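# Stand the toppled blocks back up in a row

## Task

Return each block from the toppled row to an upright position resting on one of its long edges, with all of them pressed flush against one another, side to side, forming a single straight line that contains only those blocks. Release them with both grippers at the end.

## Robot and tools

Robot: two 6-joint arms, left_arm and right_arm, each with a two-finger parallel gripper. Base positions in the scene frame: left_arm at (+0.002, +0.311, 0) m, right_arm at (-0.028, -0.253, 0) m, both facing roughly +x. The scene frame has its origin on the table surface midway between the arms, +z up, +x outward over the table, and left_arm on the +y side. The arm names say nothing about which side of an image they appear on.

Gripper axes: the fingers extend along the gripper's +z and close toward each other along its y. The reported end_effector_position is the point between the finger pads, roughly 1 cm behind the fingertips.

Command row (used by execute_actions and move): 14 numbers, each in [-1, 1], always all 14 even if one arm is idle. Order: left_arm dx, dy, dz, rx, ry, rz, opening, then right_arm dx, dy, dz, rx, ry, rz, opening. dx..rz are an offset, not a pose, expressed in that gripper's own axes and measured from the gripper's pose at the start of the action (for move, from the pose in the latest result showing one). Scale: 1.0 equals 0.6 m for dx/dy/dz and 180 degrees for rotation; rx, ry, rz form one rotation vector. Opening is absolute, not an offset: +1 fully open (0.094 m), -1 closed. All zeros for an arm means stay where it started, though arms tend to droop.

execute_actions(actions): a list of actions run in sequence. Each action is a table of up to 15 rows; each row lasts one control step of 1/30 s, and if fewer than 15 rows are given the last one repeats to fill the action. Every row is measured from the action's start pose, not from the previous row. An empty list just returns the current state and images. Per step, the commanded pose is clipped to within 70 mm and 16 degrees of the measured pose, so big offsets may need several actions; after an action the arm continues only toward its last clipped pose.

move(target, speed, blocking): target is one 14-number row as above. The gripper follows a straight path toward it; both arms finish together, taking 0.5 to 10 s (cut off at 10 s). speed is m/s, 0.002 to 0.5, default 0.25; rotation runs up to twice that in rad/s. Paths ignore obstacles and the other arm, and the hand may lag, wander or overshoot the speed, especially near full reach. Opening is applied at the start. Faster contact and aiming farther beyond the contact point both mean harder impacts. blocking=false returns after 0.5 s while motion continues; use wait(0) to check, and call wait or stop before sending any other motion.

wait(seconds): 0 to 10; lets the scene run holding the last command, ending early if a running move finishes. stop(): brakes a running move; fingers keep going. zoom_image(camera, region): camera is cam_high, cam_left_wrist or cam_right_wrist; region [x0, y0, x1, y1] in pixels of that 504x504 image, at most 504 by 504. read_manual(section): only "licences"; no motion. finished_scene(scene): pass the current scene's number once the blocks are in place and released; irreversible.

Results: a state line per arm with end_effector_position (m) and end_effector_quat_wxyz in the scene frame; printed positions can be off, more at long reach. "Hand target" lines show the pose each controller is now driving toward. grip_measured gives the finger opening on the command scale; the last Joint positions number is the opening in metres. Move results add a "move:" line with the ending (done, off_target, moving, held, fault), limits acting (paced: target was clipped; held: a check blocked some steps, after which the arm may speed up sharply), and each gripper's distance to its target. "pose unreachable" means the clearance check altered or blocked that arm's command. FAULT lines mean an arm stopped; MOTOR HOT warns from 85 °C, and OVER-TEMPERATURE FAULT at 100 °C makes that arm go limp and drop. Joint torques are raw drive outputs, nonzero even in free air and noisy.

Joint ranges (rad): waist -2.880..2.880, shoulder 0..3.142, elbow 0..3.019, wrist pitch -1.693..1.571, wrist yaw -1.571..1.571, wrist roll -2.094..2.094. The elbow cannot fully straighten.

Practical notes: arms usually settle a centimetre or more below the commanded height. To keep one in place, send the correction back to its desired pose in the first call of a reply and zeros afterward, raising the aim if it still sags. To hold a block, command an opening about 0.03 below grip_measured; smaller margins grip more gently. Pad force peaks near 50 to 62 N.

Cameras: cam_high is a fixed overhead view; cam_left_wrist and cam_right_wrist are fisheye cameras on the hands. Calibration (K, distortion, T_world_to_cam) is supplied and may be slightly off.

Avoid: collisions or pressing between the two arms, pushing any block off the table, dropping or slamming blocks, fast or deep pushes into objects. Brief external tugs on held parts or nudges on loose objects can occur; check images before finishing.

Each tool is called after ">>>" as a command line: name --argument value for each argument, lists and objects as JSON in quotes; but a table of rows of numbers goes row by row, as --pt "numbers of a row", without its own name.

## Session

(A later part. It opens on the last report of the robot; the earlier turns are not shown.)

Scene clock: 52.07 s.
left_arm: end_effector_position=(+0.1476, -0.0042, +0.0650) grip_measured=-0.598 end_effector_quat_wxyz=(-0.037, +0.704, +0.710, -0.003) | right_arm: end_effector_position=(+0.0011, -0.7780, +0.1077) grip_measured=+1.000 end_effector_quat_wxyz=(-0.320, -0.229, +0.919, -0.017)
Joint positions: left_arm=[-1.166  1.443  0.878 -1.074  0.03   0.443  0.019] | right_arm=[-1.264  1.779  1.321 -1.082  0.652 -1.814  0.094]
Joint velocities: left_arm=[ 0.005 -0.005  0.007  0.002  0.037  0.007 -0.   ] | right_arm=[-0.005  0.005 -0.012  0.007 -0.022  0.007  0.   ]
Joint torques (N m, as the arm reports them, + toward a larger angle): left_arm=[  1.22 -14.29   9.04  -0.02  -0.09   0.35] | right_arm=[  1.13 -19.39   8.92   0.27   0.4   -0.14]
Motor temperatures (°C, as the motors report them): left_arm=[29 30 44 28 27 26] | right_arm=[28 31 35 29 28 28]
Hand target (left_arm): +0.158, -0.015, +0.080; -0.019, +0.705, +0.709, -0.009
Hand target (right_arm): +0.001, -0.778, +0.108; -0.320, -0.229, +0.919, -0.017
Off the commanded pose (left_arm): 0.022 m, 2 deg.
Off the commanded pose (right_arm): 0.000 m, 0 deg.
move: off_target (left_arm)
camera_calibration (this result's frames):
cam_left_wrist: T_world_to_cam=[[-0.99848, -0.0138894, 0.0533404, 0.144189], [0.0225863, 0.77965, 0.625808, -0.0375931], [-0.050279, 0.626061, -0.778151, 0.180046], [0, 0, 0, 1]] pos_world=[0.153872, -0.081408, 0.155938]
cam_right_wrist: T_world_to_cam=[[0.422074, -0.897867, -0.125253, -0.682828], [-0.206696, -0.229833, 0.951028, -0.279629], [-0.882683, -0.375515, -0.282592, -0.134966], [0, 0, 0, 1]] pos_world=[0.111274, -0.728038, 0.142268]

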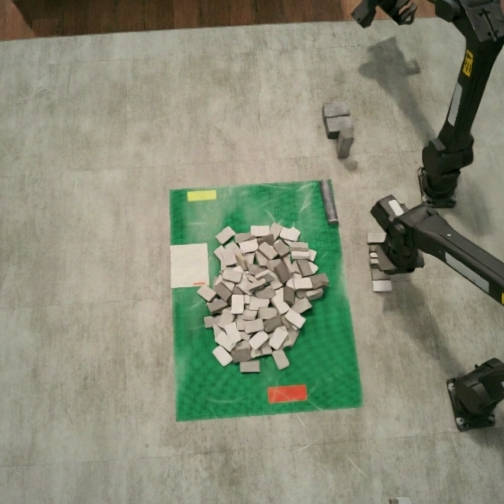

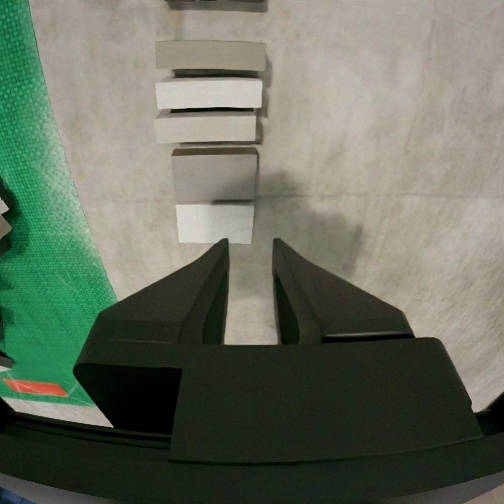

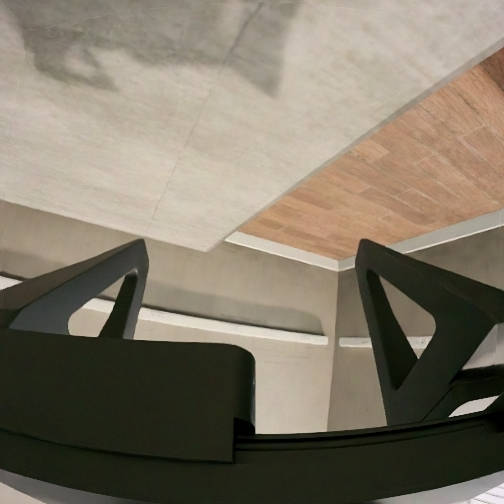

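>>> move --target '[0.02,0.03,0.05,0,0,0,0.4,0,0,0,0,0,0,1]' --speed 0.08

>>> move --target '[0,0,0.045,0,0,0,0.4,0,0,0,0,0,0,1]' --speed 0.06

>>> move --target '[0,0,0,0,0,0,-0.3,0,0,0,0,0,0,1]'

>>> move --target '[0.12,0,-0.005,0,0,0,-0.3,0,0,0,0,0,0,1]' --speed 0.08

>>> move --target '[0,0,0,0,0,0,0.4,0,0,0,0,0,0,1]'

>>> move --target '[0,0,-0.05,0,0,0,0.4,0,0,0,0,0,0,1]' --speed 0.08

>>> move --target '[-0.17,0,0,0,0,0,0.4,0,0,0,0,0,0,1]' --speed 0.08

Scene clock: 71.87 s.
left_arm: end_effector_position=(+0.1614, +0.0041, +0.0464) grip_measured=+0.398 end_effector_quat_wxyz=(-0.026, +0.702, +0.712, -0.008) | right_arm: end_effector_position=(+0.0011, -0.7780, +0.1077) grip_measured=+1.000 end_effector_quat_wxyz=(-0.320, -0.229, +0.919, -0.017)
Joint positions: left_arm=[-1.12   1.457  0.835 -0.995  0.03   0.484  0.066] | right_arm=[-1.264  1.779  1.321 -1.082  0.652 -1.814  0.094]
Joint velocities: left_arm=[-0.024 -0.005  0.012  0.012 -0.066 -0.007 -0.001] | right_arm=[-0.015 -0.015 -0.012  0.002 -0.037  0.007  0.   ]
Joint torques (N m, as the arm reports them, + toward a larger angle): left_arm=[  1.04 -11.02   5.71   1.27  -0.17   0.35] | right_arm=[  0.68 -18.64   8.91   0.38   0.39  -0.12]
Motor temperatures (°C, as the motors report them): left_arm=[29 30 46 28 27 26] | right_arm=[28 31 35 29 28 28]
Hand target (left_arm): +0.163, +0.010, +0.035; -0.037, +0.704, +0.710, -0.003
Hand target (right_arm): +0.001, -0.778, +0.108; -0.320, -0.229, +0.919, -0.017
Off the commanded pose (left_arm): 0.013 m, 1 deg.
Off the commanded pose (right_arm): 0.000 m, 0 deg.
move: off_target (left_arm)
camera_calibration (this result's frames):
cam_left_wrist: T_world_to_cam=[[-0.998814, -0.0182292, 0.0451386, 0.159596], [0.0130349, 0.793232, 0.60878, -0.0304242], [-0.0469029, 0.608646, -0.792054, 0.16125], [0, 0, 0, 1]] pos_world=[0.167366, -0.0711018, 0.139037]
cam_right_wrist: T_world_to_cam=[[0.422074, -0.897867, -0.125253, -0.682828], [-0.206696, -0.229833, 0.951028, -0.279629], [-0.882683, -0.375515, -0.282592, -0.134966], [0, 0, 0, 1]] pos_world=[0.111274, -0.728038, 0.142268]

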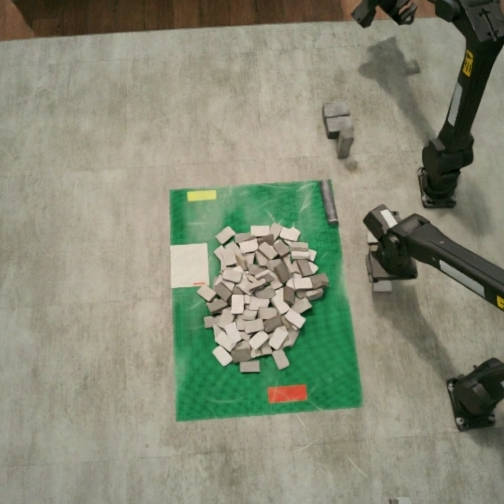

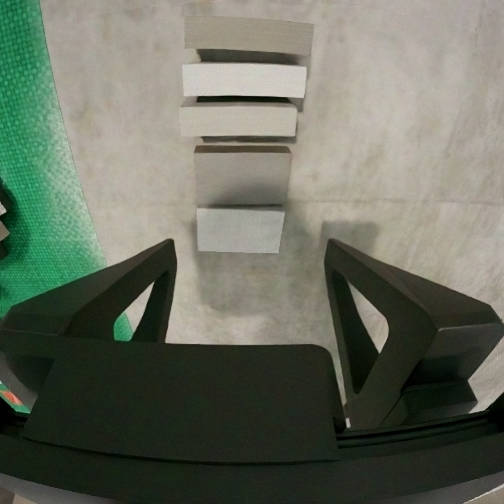

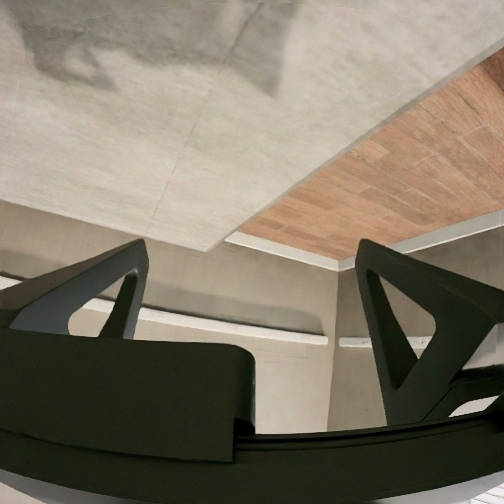

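Scene clock: 72.70 s.
left_arm: end_effector_position=(+0.1627, +0.0017, +0.0308) grip_measured=+0.398 end_effector_quat_wxyz=(-0.015, +0.702, +0.712, -0.011) | right_arm: end_effector_position=(+0.0011, -0.7780, +0.1077) grip_measured=+1.000 end_effector_quat_wxyz=(-0.320, -0.229, +0.919, -0.017)
Joint positions: left_arm=[-1.12   1.479  0.809 -0.924  0.03   0.484  0.066] | right_arm=[-1.264  1.779  1.321 -1.082  0.652 -1.814  0.094]
Joint velocities: left_arm=[-0.015 -0.015  0.002 -0.012 -0.037  0.007 -0.   ] | right_arm=[-0.005 -0.005 -0.002  0.002  0.037 -0.125  0.   ]
Joint torques (N m, as the arm reports them, + toward a larger angle): left_arm=[  0.06 -10.25   5.48   1.22  -0.02   0.17] | right_arm=[  1.21 -19.7    8.97   0.37   0.38  -0.07]
Motor temperatures (°C, as the motors report them): left_arm=[29 30 45 28 27 26] | right_arm=[28 31 36 29 28 28]
Hand target (left_arm): +0.160, +0.005, +0.020; -0.026, +0.702, +0.712, -0.008
Hand target (right_arm): +0.001, -0.778, +0.108; -0.320, -0.229, +0.919, -0.017
Off the commanded pose (left_arm): 0.012 m, 1 deg.
Off the commanded pose (right_arm): 0.000 m, 0 deg.
move: off_target (left_arm)
camera_calibration (this result's frames):
cam_left_wrist: T_world_to_cam=[[-0.999243, -0.0174386, 0.0347727, 0.161942], [0.00658752, 0.805122, 0.593072, -0.0175318], [-0.0383386, 0.592852, -0.804398, 0.149431], [0, 0, 0, 1]] pos_world=[0.167664, -0.0716512, 0.124968]
cam_right_wrist: T_world_to_cam=[[0.422074, -0.897867, -0.125253, -0.682828], [-0.206696, -0.229833, 0.951028, -0.279629], [-0.882683, -0.375515, -0.282592, -0.134966], [0, 0, 0, 1]] pos_world=[0.111274, -0.728038, 0.142268]

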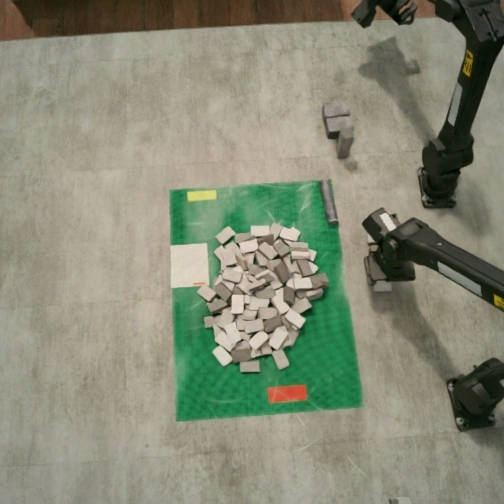

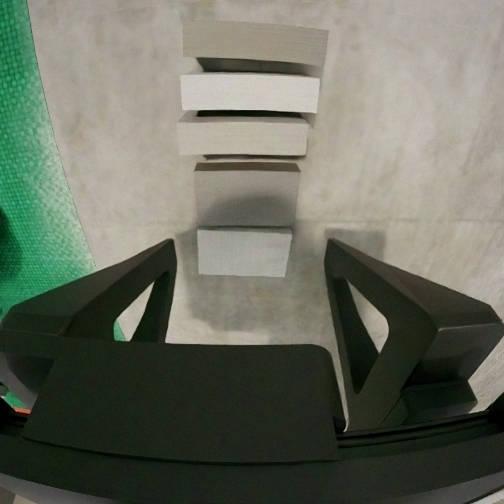

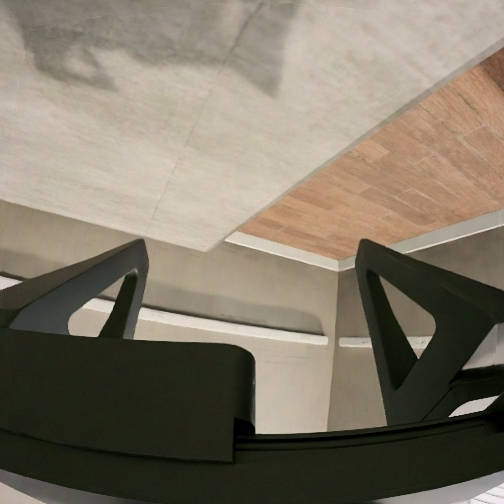

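Scene clock: 73.20 s.
left_arm: end_effector_position=(+0.1627, +0.0017, +0.0308) grip_measured=-0.298 end_effector_quat_wxyz=(-0.015, +0.702, +0.712, -0.011) | right_arm: end_effector_position=(+0.0011, -0.7780, +0.1077) grip_measured=+1.000 end_effector_quat_wxyz=(-0.320, -0.229, +0.919, -0.017)
Joint positions: left_arm=[-1.12   1.479  0.809 -0.924  0.03   0.484  0.033] | right_arm=[-1.264  1.779  1.321 -1.082  0.652 -1.814  0.094]
Joint velocities: left_arm=[-0.024 -0.015  0.007 -0.017 -0.051 -0.022  0.001] | right_arm=[-0.024 -0.015  0.002  0.007  0.037 -0.022  0.   ]
Joint torques (N m, as the arm reports them, + toward a larger angle): left_arm=[  0.38 -12.98   6.14   0.72  -0.01   0.19] | right_arm=[  1.3  -18.47   8.66   0.43   0.38  -0.15]
Motor temperatures (°C, as the motors report them): left_arm=[29 30 45 28 27 26] | right_arm=[28 31 36 29 28 28]
Hand target (left_arm): +0.163, +0.002, +0.031; -0.015, +0.702, +0.712, -0.011
Hand target (right_arm): +0.001, -0.778, +0.108; -0.320, -0.229, +0.919, -0.017
Off the commanded pose (left_arm): 0.000 m, 0 deg.
Off the commanded pose (right_arm): 0.000 m, 0 deg.
move: done
camera_calibration (this result's frames):
cam_left_wrist: T_world_to_cam=[[-0.999243, -0.0174386, 0.0347727, 0.161942], [0.00658752, 0.805122, 0.593072, -0.0175318], [-0.0383386, 0.592852, -0.804398, 0.149431], [0, 0, 0, 1]] pos_world=[0.167664, -0.0716512, 0.124968]
cam_right_wrist: T_world_to_cam=[[0.422074, -0.897867, -0.125253, -0.682828], [-0.206696, -0.229833, 0.951028, -0.279629], [-0.882683, -0.375515, -0.282592, -0.134966], [0, 0, 0, 1]] pos_world=[0.111274, -0.728038, 0.142268]

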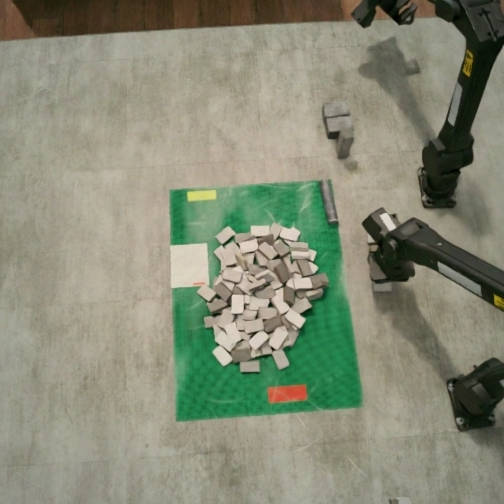

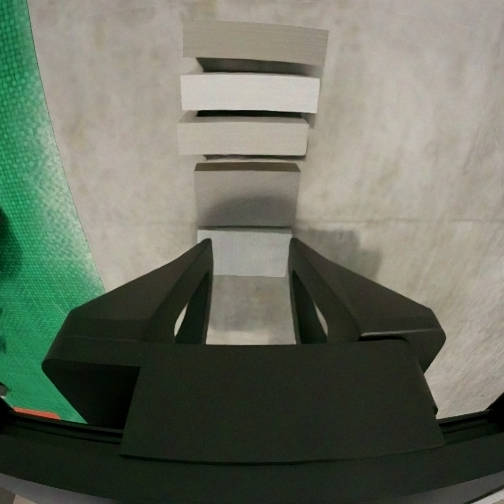

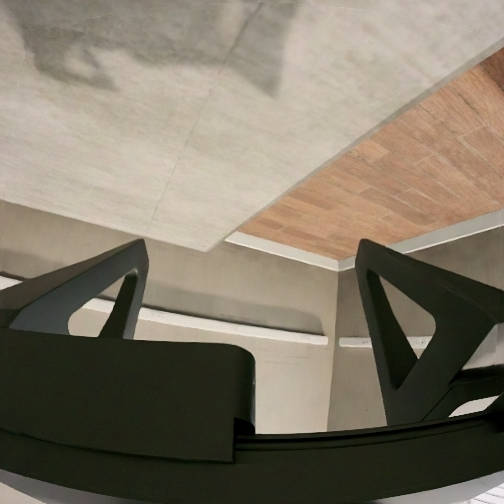

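Scene clock: 74.40 s.
left_arm: end_effector_position=(+0.1619, +0.0667, +0.0330) grip_measured=-0.298 end_effector_quat_wxyz=(-0.013, +0.700, +0.714, -0.013) | right_arm: end_effector_position=(+0.0011, -0.7780, +0.1077) grip_measured=+1.000 end_effector_quat_wxyz=(-0.320, -0.229, +0.919, -0.017)
Joint positions: left_arm=[-1.016  1.327  0.662 -0.926  0.03   0.582  0.033] | right_arm=[-1.264  1.779  1.321 -1.082  0.652 -1.814  0.094]
Joint velocities: left_arm=[ 0.005 -0.005  0.007 -0.002  0.037  0.066 -0.001] | right_arm=[-0.015 -0.005 -0.002 -0.012 -0.081 -0.081  0.   ]
Joint torques (N m, as the arm reports them, + toward a larger angle): left_arm=[  0.53 -11.56   5.75   0.3   -0.05   0.33] | right_arm=[  1.29 -19.3    8.85   0.28   0.41  -0.09]
Motor temperatures (°C, as the motors report them): left_arm=[29 30 45 28 27 26] | right_arm=[28 31 36 29 28 28]
Hand target (left_arm): +0.162, +0.073, +0.034; -0.016, +0.702, +0.712, -0.011
Hand target (right_arm): +0.001, -0.778, +0.108; -0.320, -0.229, +0.919, -0.017
Off the commanded pose (left_arm): 0.007 m, 0 deg.
Off the commanded pose (right_arm): 0.000 m, 0 deg.
move: done
camera_calibration (this result's frames):
cam_left_wrist: T_world_to_cam=[[-0.999154, -0.0234023, 0.0338191, 0.162559], [0.000974385, 0.808615, 0.588337, -0.0703369], [-0.0411151, 0.587873, -0.807908, 0.113484], [0, 0, 0, 1]] pos_world=[0.167156, -0.00603426, 0.127569]
cam_right_wrist: T_world_to_cam=[[0.422074, -0.897867, -0.125253, -0.682828], [-0.206696, -0.229833, 0.951028, -0.279629], [-0.882683, -0.375515, -0.282592, -0.134966], [0, 0, 0, 1]] pos_world=[0.111274, -0.728038, 0.142268]

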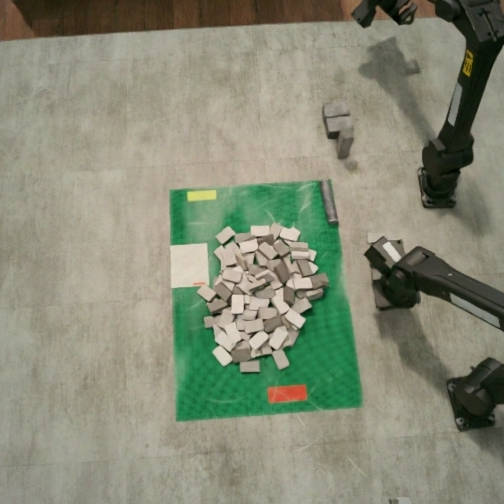

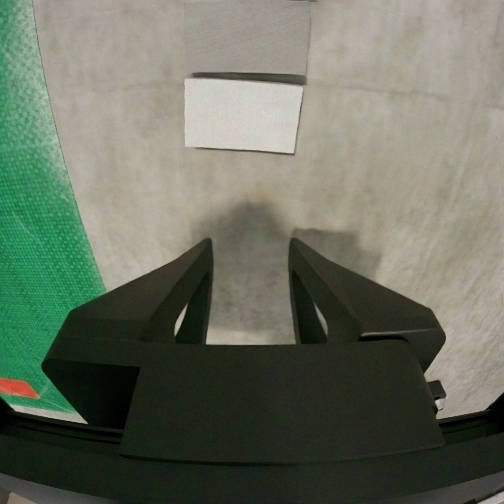

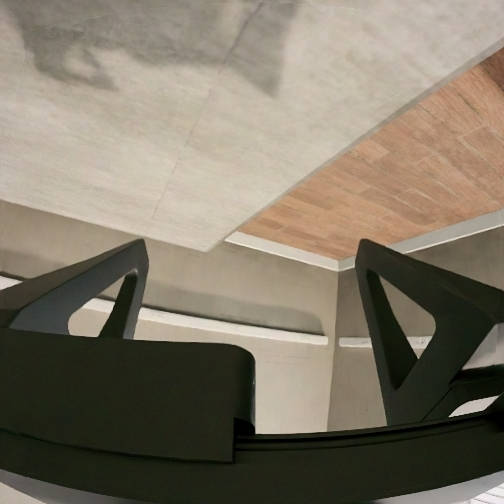

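Scene clock: 74.90 s.
left_arm: end_effector_position=(+0.1619, +0.0667, +0.0330) grip_measured=+0.398 end_effector_quat_wxyz=(-0.013, +0.700, +0.714, -0.013) | right_arm: end_effector_position=(+0.0011, -0.7780, +0.1077) grip_measured=+1.000 end_effector_quat_wxyz=(-0.320, -0.229, +0.919, -0.017)
Joint positions: left_arm=[-1.016  1.327  0.662 -0.926  0.03   0.582  0.066] | right_arm=[-1.264  1.779  1.321 -1.082  0.652 -1.814  0.094]
Joint velocities: left_arm=[-0.005 -0.005 -0.022  0.012 -0.007  0.066  0.   ] | right_arm=[-0.005 -0.015 -0.012  0.017  0.007  0.066  0.   ]
Joint torques (N m, as the arm reports them, + toward a larger angle): left_arm=[ 0.35 -9.64  6.19  0.54 -0.02  0.18] | right_arm=[  1.11 -18.88   8.91   0.23   0.33  -0.11]
Motor temperatures (°C, as the motors report them): left_arm=[29 30 45 28 27 26] | right_arm=[28 31 36 29 28 28]
Hand target (left_arm): +0.162, +0.067, +0.033; -0.013, +0.700, +0.714, -0.013
Hand target (right_arm): +0.001, -0.778, +0.108; -0.320, -0.229, +0.919, -0.017
Off the commanded pose (left_arm): 0.000 m, 0 deg.
Off the commanded pose (right_arm): 0.000 m, 0 deg.
move: done
camera_calibration (this result's frames):
cam_left_wrist: T_world_to_cam=[[-0.999163, -0.023021, 0.0338195, 0.162535], [0.0012827, 0.808623, 0.588326, -0.070387], [-0.040891, 0.587877, -0.807916, 0.113447], [0, 0, 0, 1]] pos_world=[0.167128, -0.00603496, 0.12757]
cam_right_wrist: T_world_to_cam=[[0.422074, -0.897867, -0.125253, -0.682828], [-0.206696, -0.229833, 0.951028, -0.279629], [-0.882683, -0.375515, -0.282592, -0.134966], [0, 0, 0, 1]] pos_world=[0.111274, -0.728038, 0.142268]

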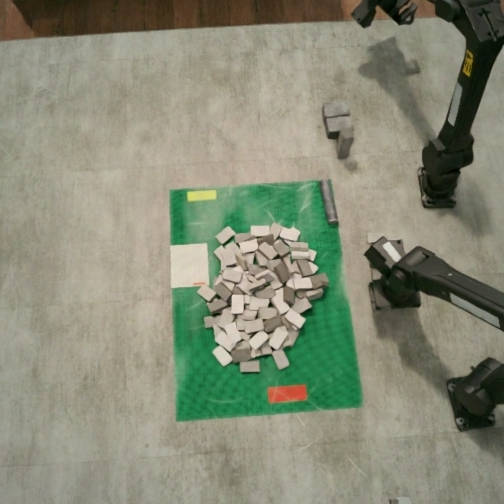

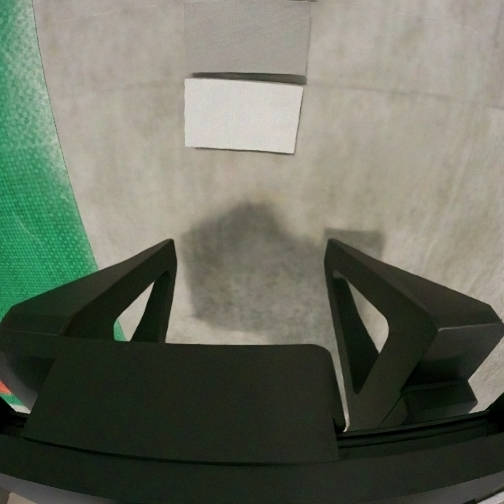

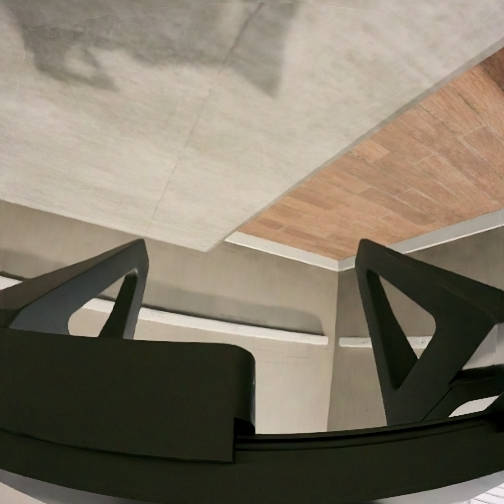

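Scene clock: 75.67 s.
left_arm: end_effector_position=(+0.1517, +0.0816, +0.0463) grip_measured=+0.398 end_effector_quat_wxyz=(-0.035, +0.700, +0.713, -0.008) | right_arm: end_effector_position=(+0.0011, -0.7780, +0.1077) grip_measured=+1.000 end_effector_quat_wxyz=(-0.320, -0.229, +0.919, -0.017)
Joint positions: left_arm=[-1.016  1.28   0.662 -1.017  0.03   0.582  0.066] | right_arm=[-1.264  1.779  1.321 -1.082  0.652 -1.814  0.094]
Joint velocities: left_arm=[ 0.005 -0.005  0.002 -0.007 -0.022  0.007  0.001] | right_arm=[-0.024  0.005 -0.002 -0.012 -0.007  0.037  0.   ]
Joint torques (N m, as the arm reports them, + toward a larger angle): left_arm=[  0.29 -10.43   9.43   0.    -0.03   0.2 ] | right_arm=[  0.51 -19.27   8.55   0.53   0.35  -0.13]
Motor temperatures (°C, as the motors report them): left_arm=[29 30 45 28 27 26] | right_arm=[28 31 36 29 28 28]
Hand target (left_arm): +0.163, +0.067, +0.063; -0.013, +0.700, +0.714, -0.013
Hand target (right_arm): +0.001, -0.778, +0.108; -0.320, -0.229, +0.919, -0.017
Off the commanded pose (left_arm): 0.025 m, 3 deg.
Off the commanded pose (right_arm): 0.000 m, 0 deg.
move: off_target (left_arm)
camera_calibration (this result's frames):
cam_left_wrist: T_world_to_cam=[[-0.998028, -0.0246777, 0.0577191, 0.151073], [0.0162272, 0.786808, 0.616984, -0.0920808], [-0.0606396, 0.616704, -0.784856, 0.114586], [0, 0, 0, 1]] pos_world=[0.159218, 0.00551227, 0.138026]
cam_right_wrist: T_world_to_cam=[[0.422074, -0.897867, -0.125253, -0.682828], [-0.206696, -0.229833, 0.951028, -0.279629], [-0.882683, -0.375515, -0.282592, -0.134966], [0, 0, 0, 1]] pos_world=[0.111274, -0.728038, 0.142268]

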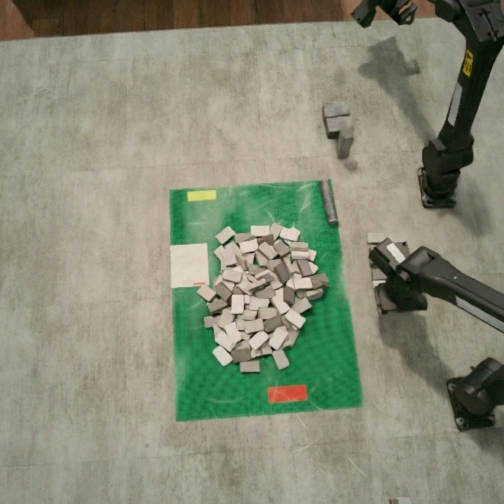

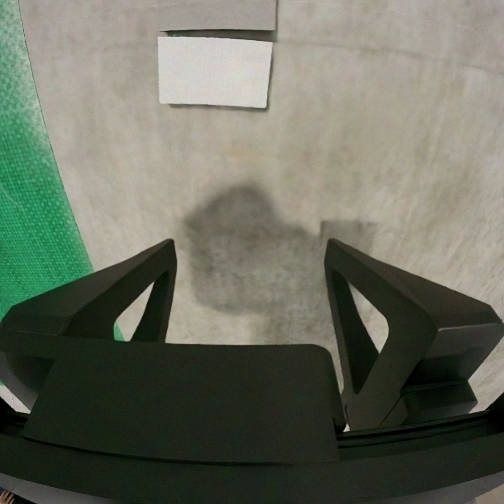

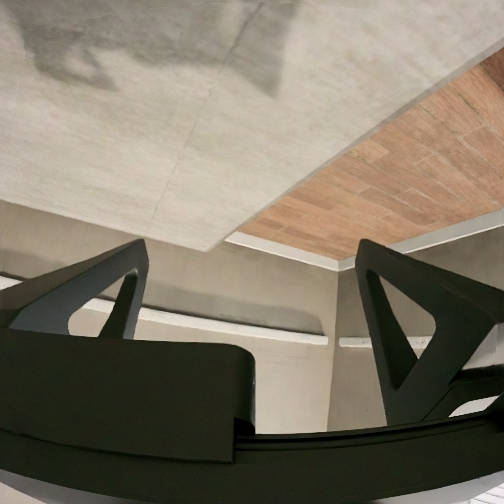

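Scene clock: 77.30 s.
left_arm: end_effector_position=(+0.1494, -0.0007, +0.0405) grip_measured=+0.398 end_effector_quat_wxyz=(-0.044, +0.701, +0.712, -0.003) | right_arm: end_effector_position=(+0.0011, -0.7780, +0.1077) grip_measured=+1.000 end_effector_quat_wxyz=(-0.320, -0.229, +0.919, -0.017)
Joint positions: left_arm=[-1.155  1.488  0.848 -1.012  0.034  0.448  0.066] | right_arm=[-1.264  1.779  1.321 -1.082  0.652 -1.814  0.094]
Joint velocities: left_arm=[-0.005 -0.015 -0.012 -0.007  0.022 -0.022  0.   ] | right_arm=[-0.005  0.005  0.017 -0.017  0.022 -0.051  0.   ]
Joint torques (N m, as the arm reports them, + toward a larger angle): left_arm=[ -0.88 -10.81   9.08   0.92   0.16   0.02] | right_arm=[  0.61 -18.21   8.7    0.44   0.37  -0.1 ]
Motor temperatures (°C, as the motors report them): left_arm=[29 30 45 28 27 26] | right_arm=[28 31 36 29 28 28]
Hand target (left_arm): +0.153, -0.019, +0.043; -0.034, +0.700, +0.713, -0.008
Hand target (right_arm): +0.001, -0.778, +0.108; -0.320, -0.229, +0.919, -0.017
Off the commanded pose (left_arm): 0.020 m, 1 deg.
Off the commanded pose (right_arm): 0.000 m, 0 deg.
move: off_target (left_arm)
camera_calibration (this result's frames):
cam_left_wrist: T_world_to_cam=[[-0.997807, -0.0212434, 0.0626829, 0.146905], [0.0233217, 0.773489, 0.633381, -0.0253965], [-0.0619397, 0.633454, -0.771298, 0.1604], [0, 0, 0, 1]] pos_world=[0.157111, -0.078841, 0.130593]
cam_right_wrist: T_world_to_cam=[[0.422074, -0.897867, -0.125253, -0.682828], [-0.206696, -0.229833, 0.951028, -0.279629], [-0.882683, -0.375515, -0.282592, -0.134966], [0, 0, 0, 1]] pos_world=[0.111274, -0.728038, 0.142268]

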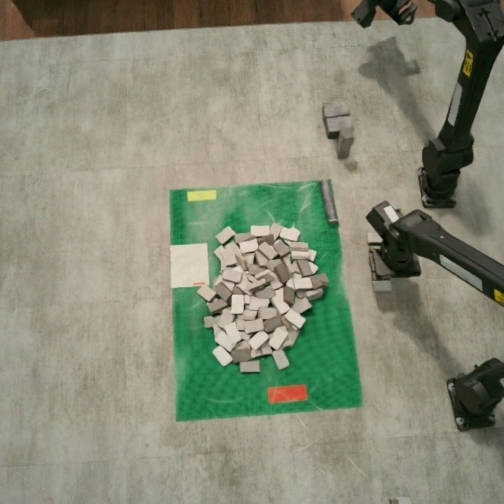

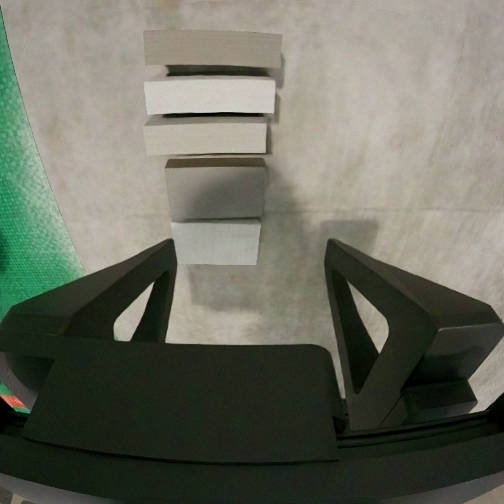

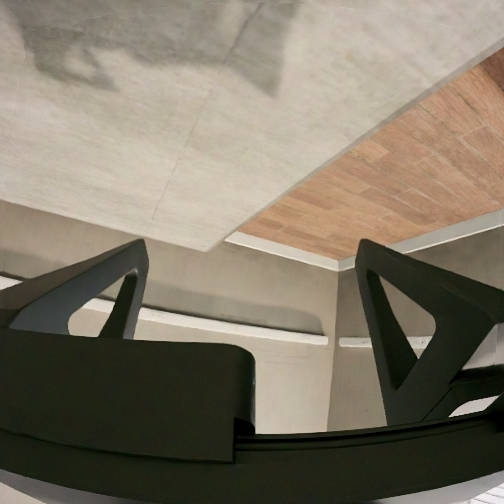

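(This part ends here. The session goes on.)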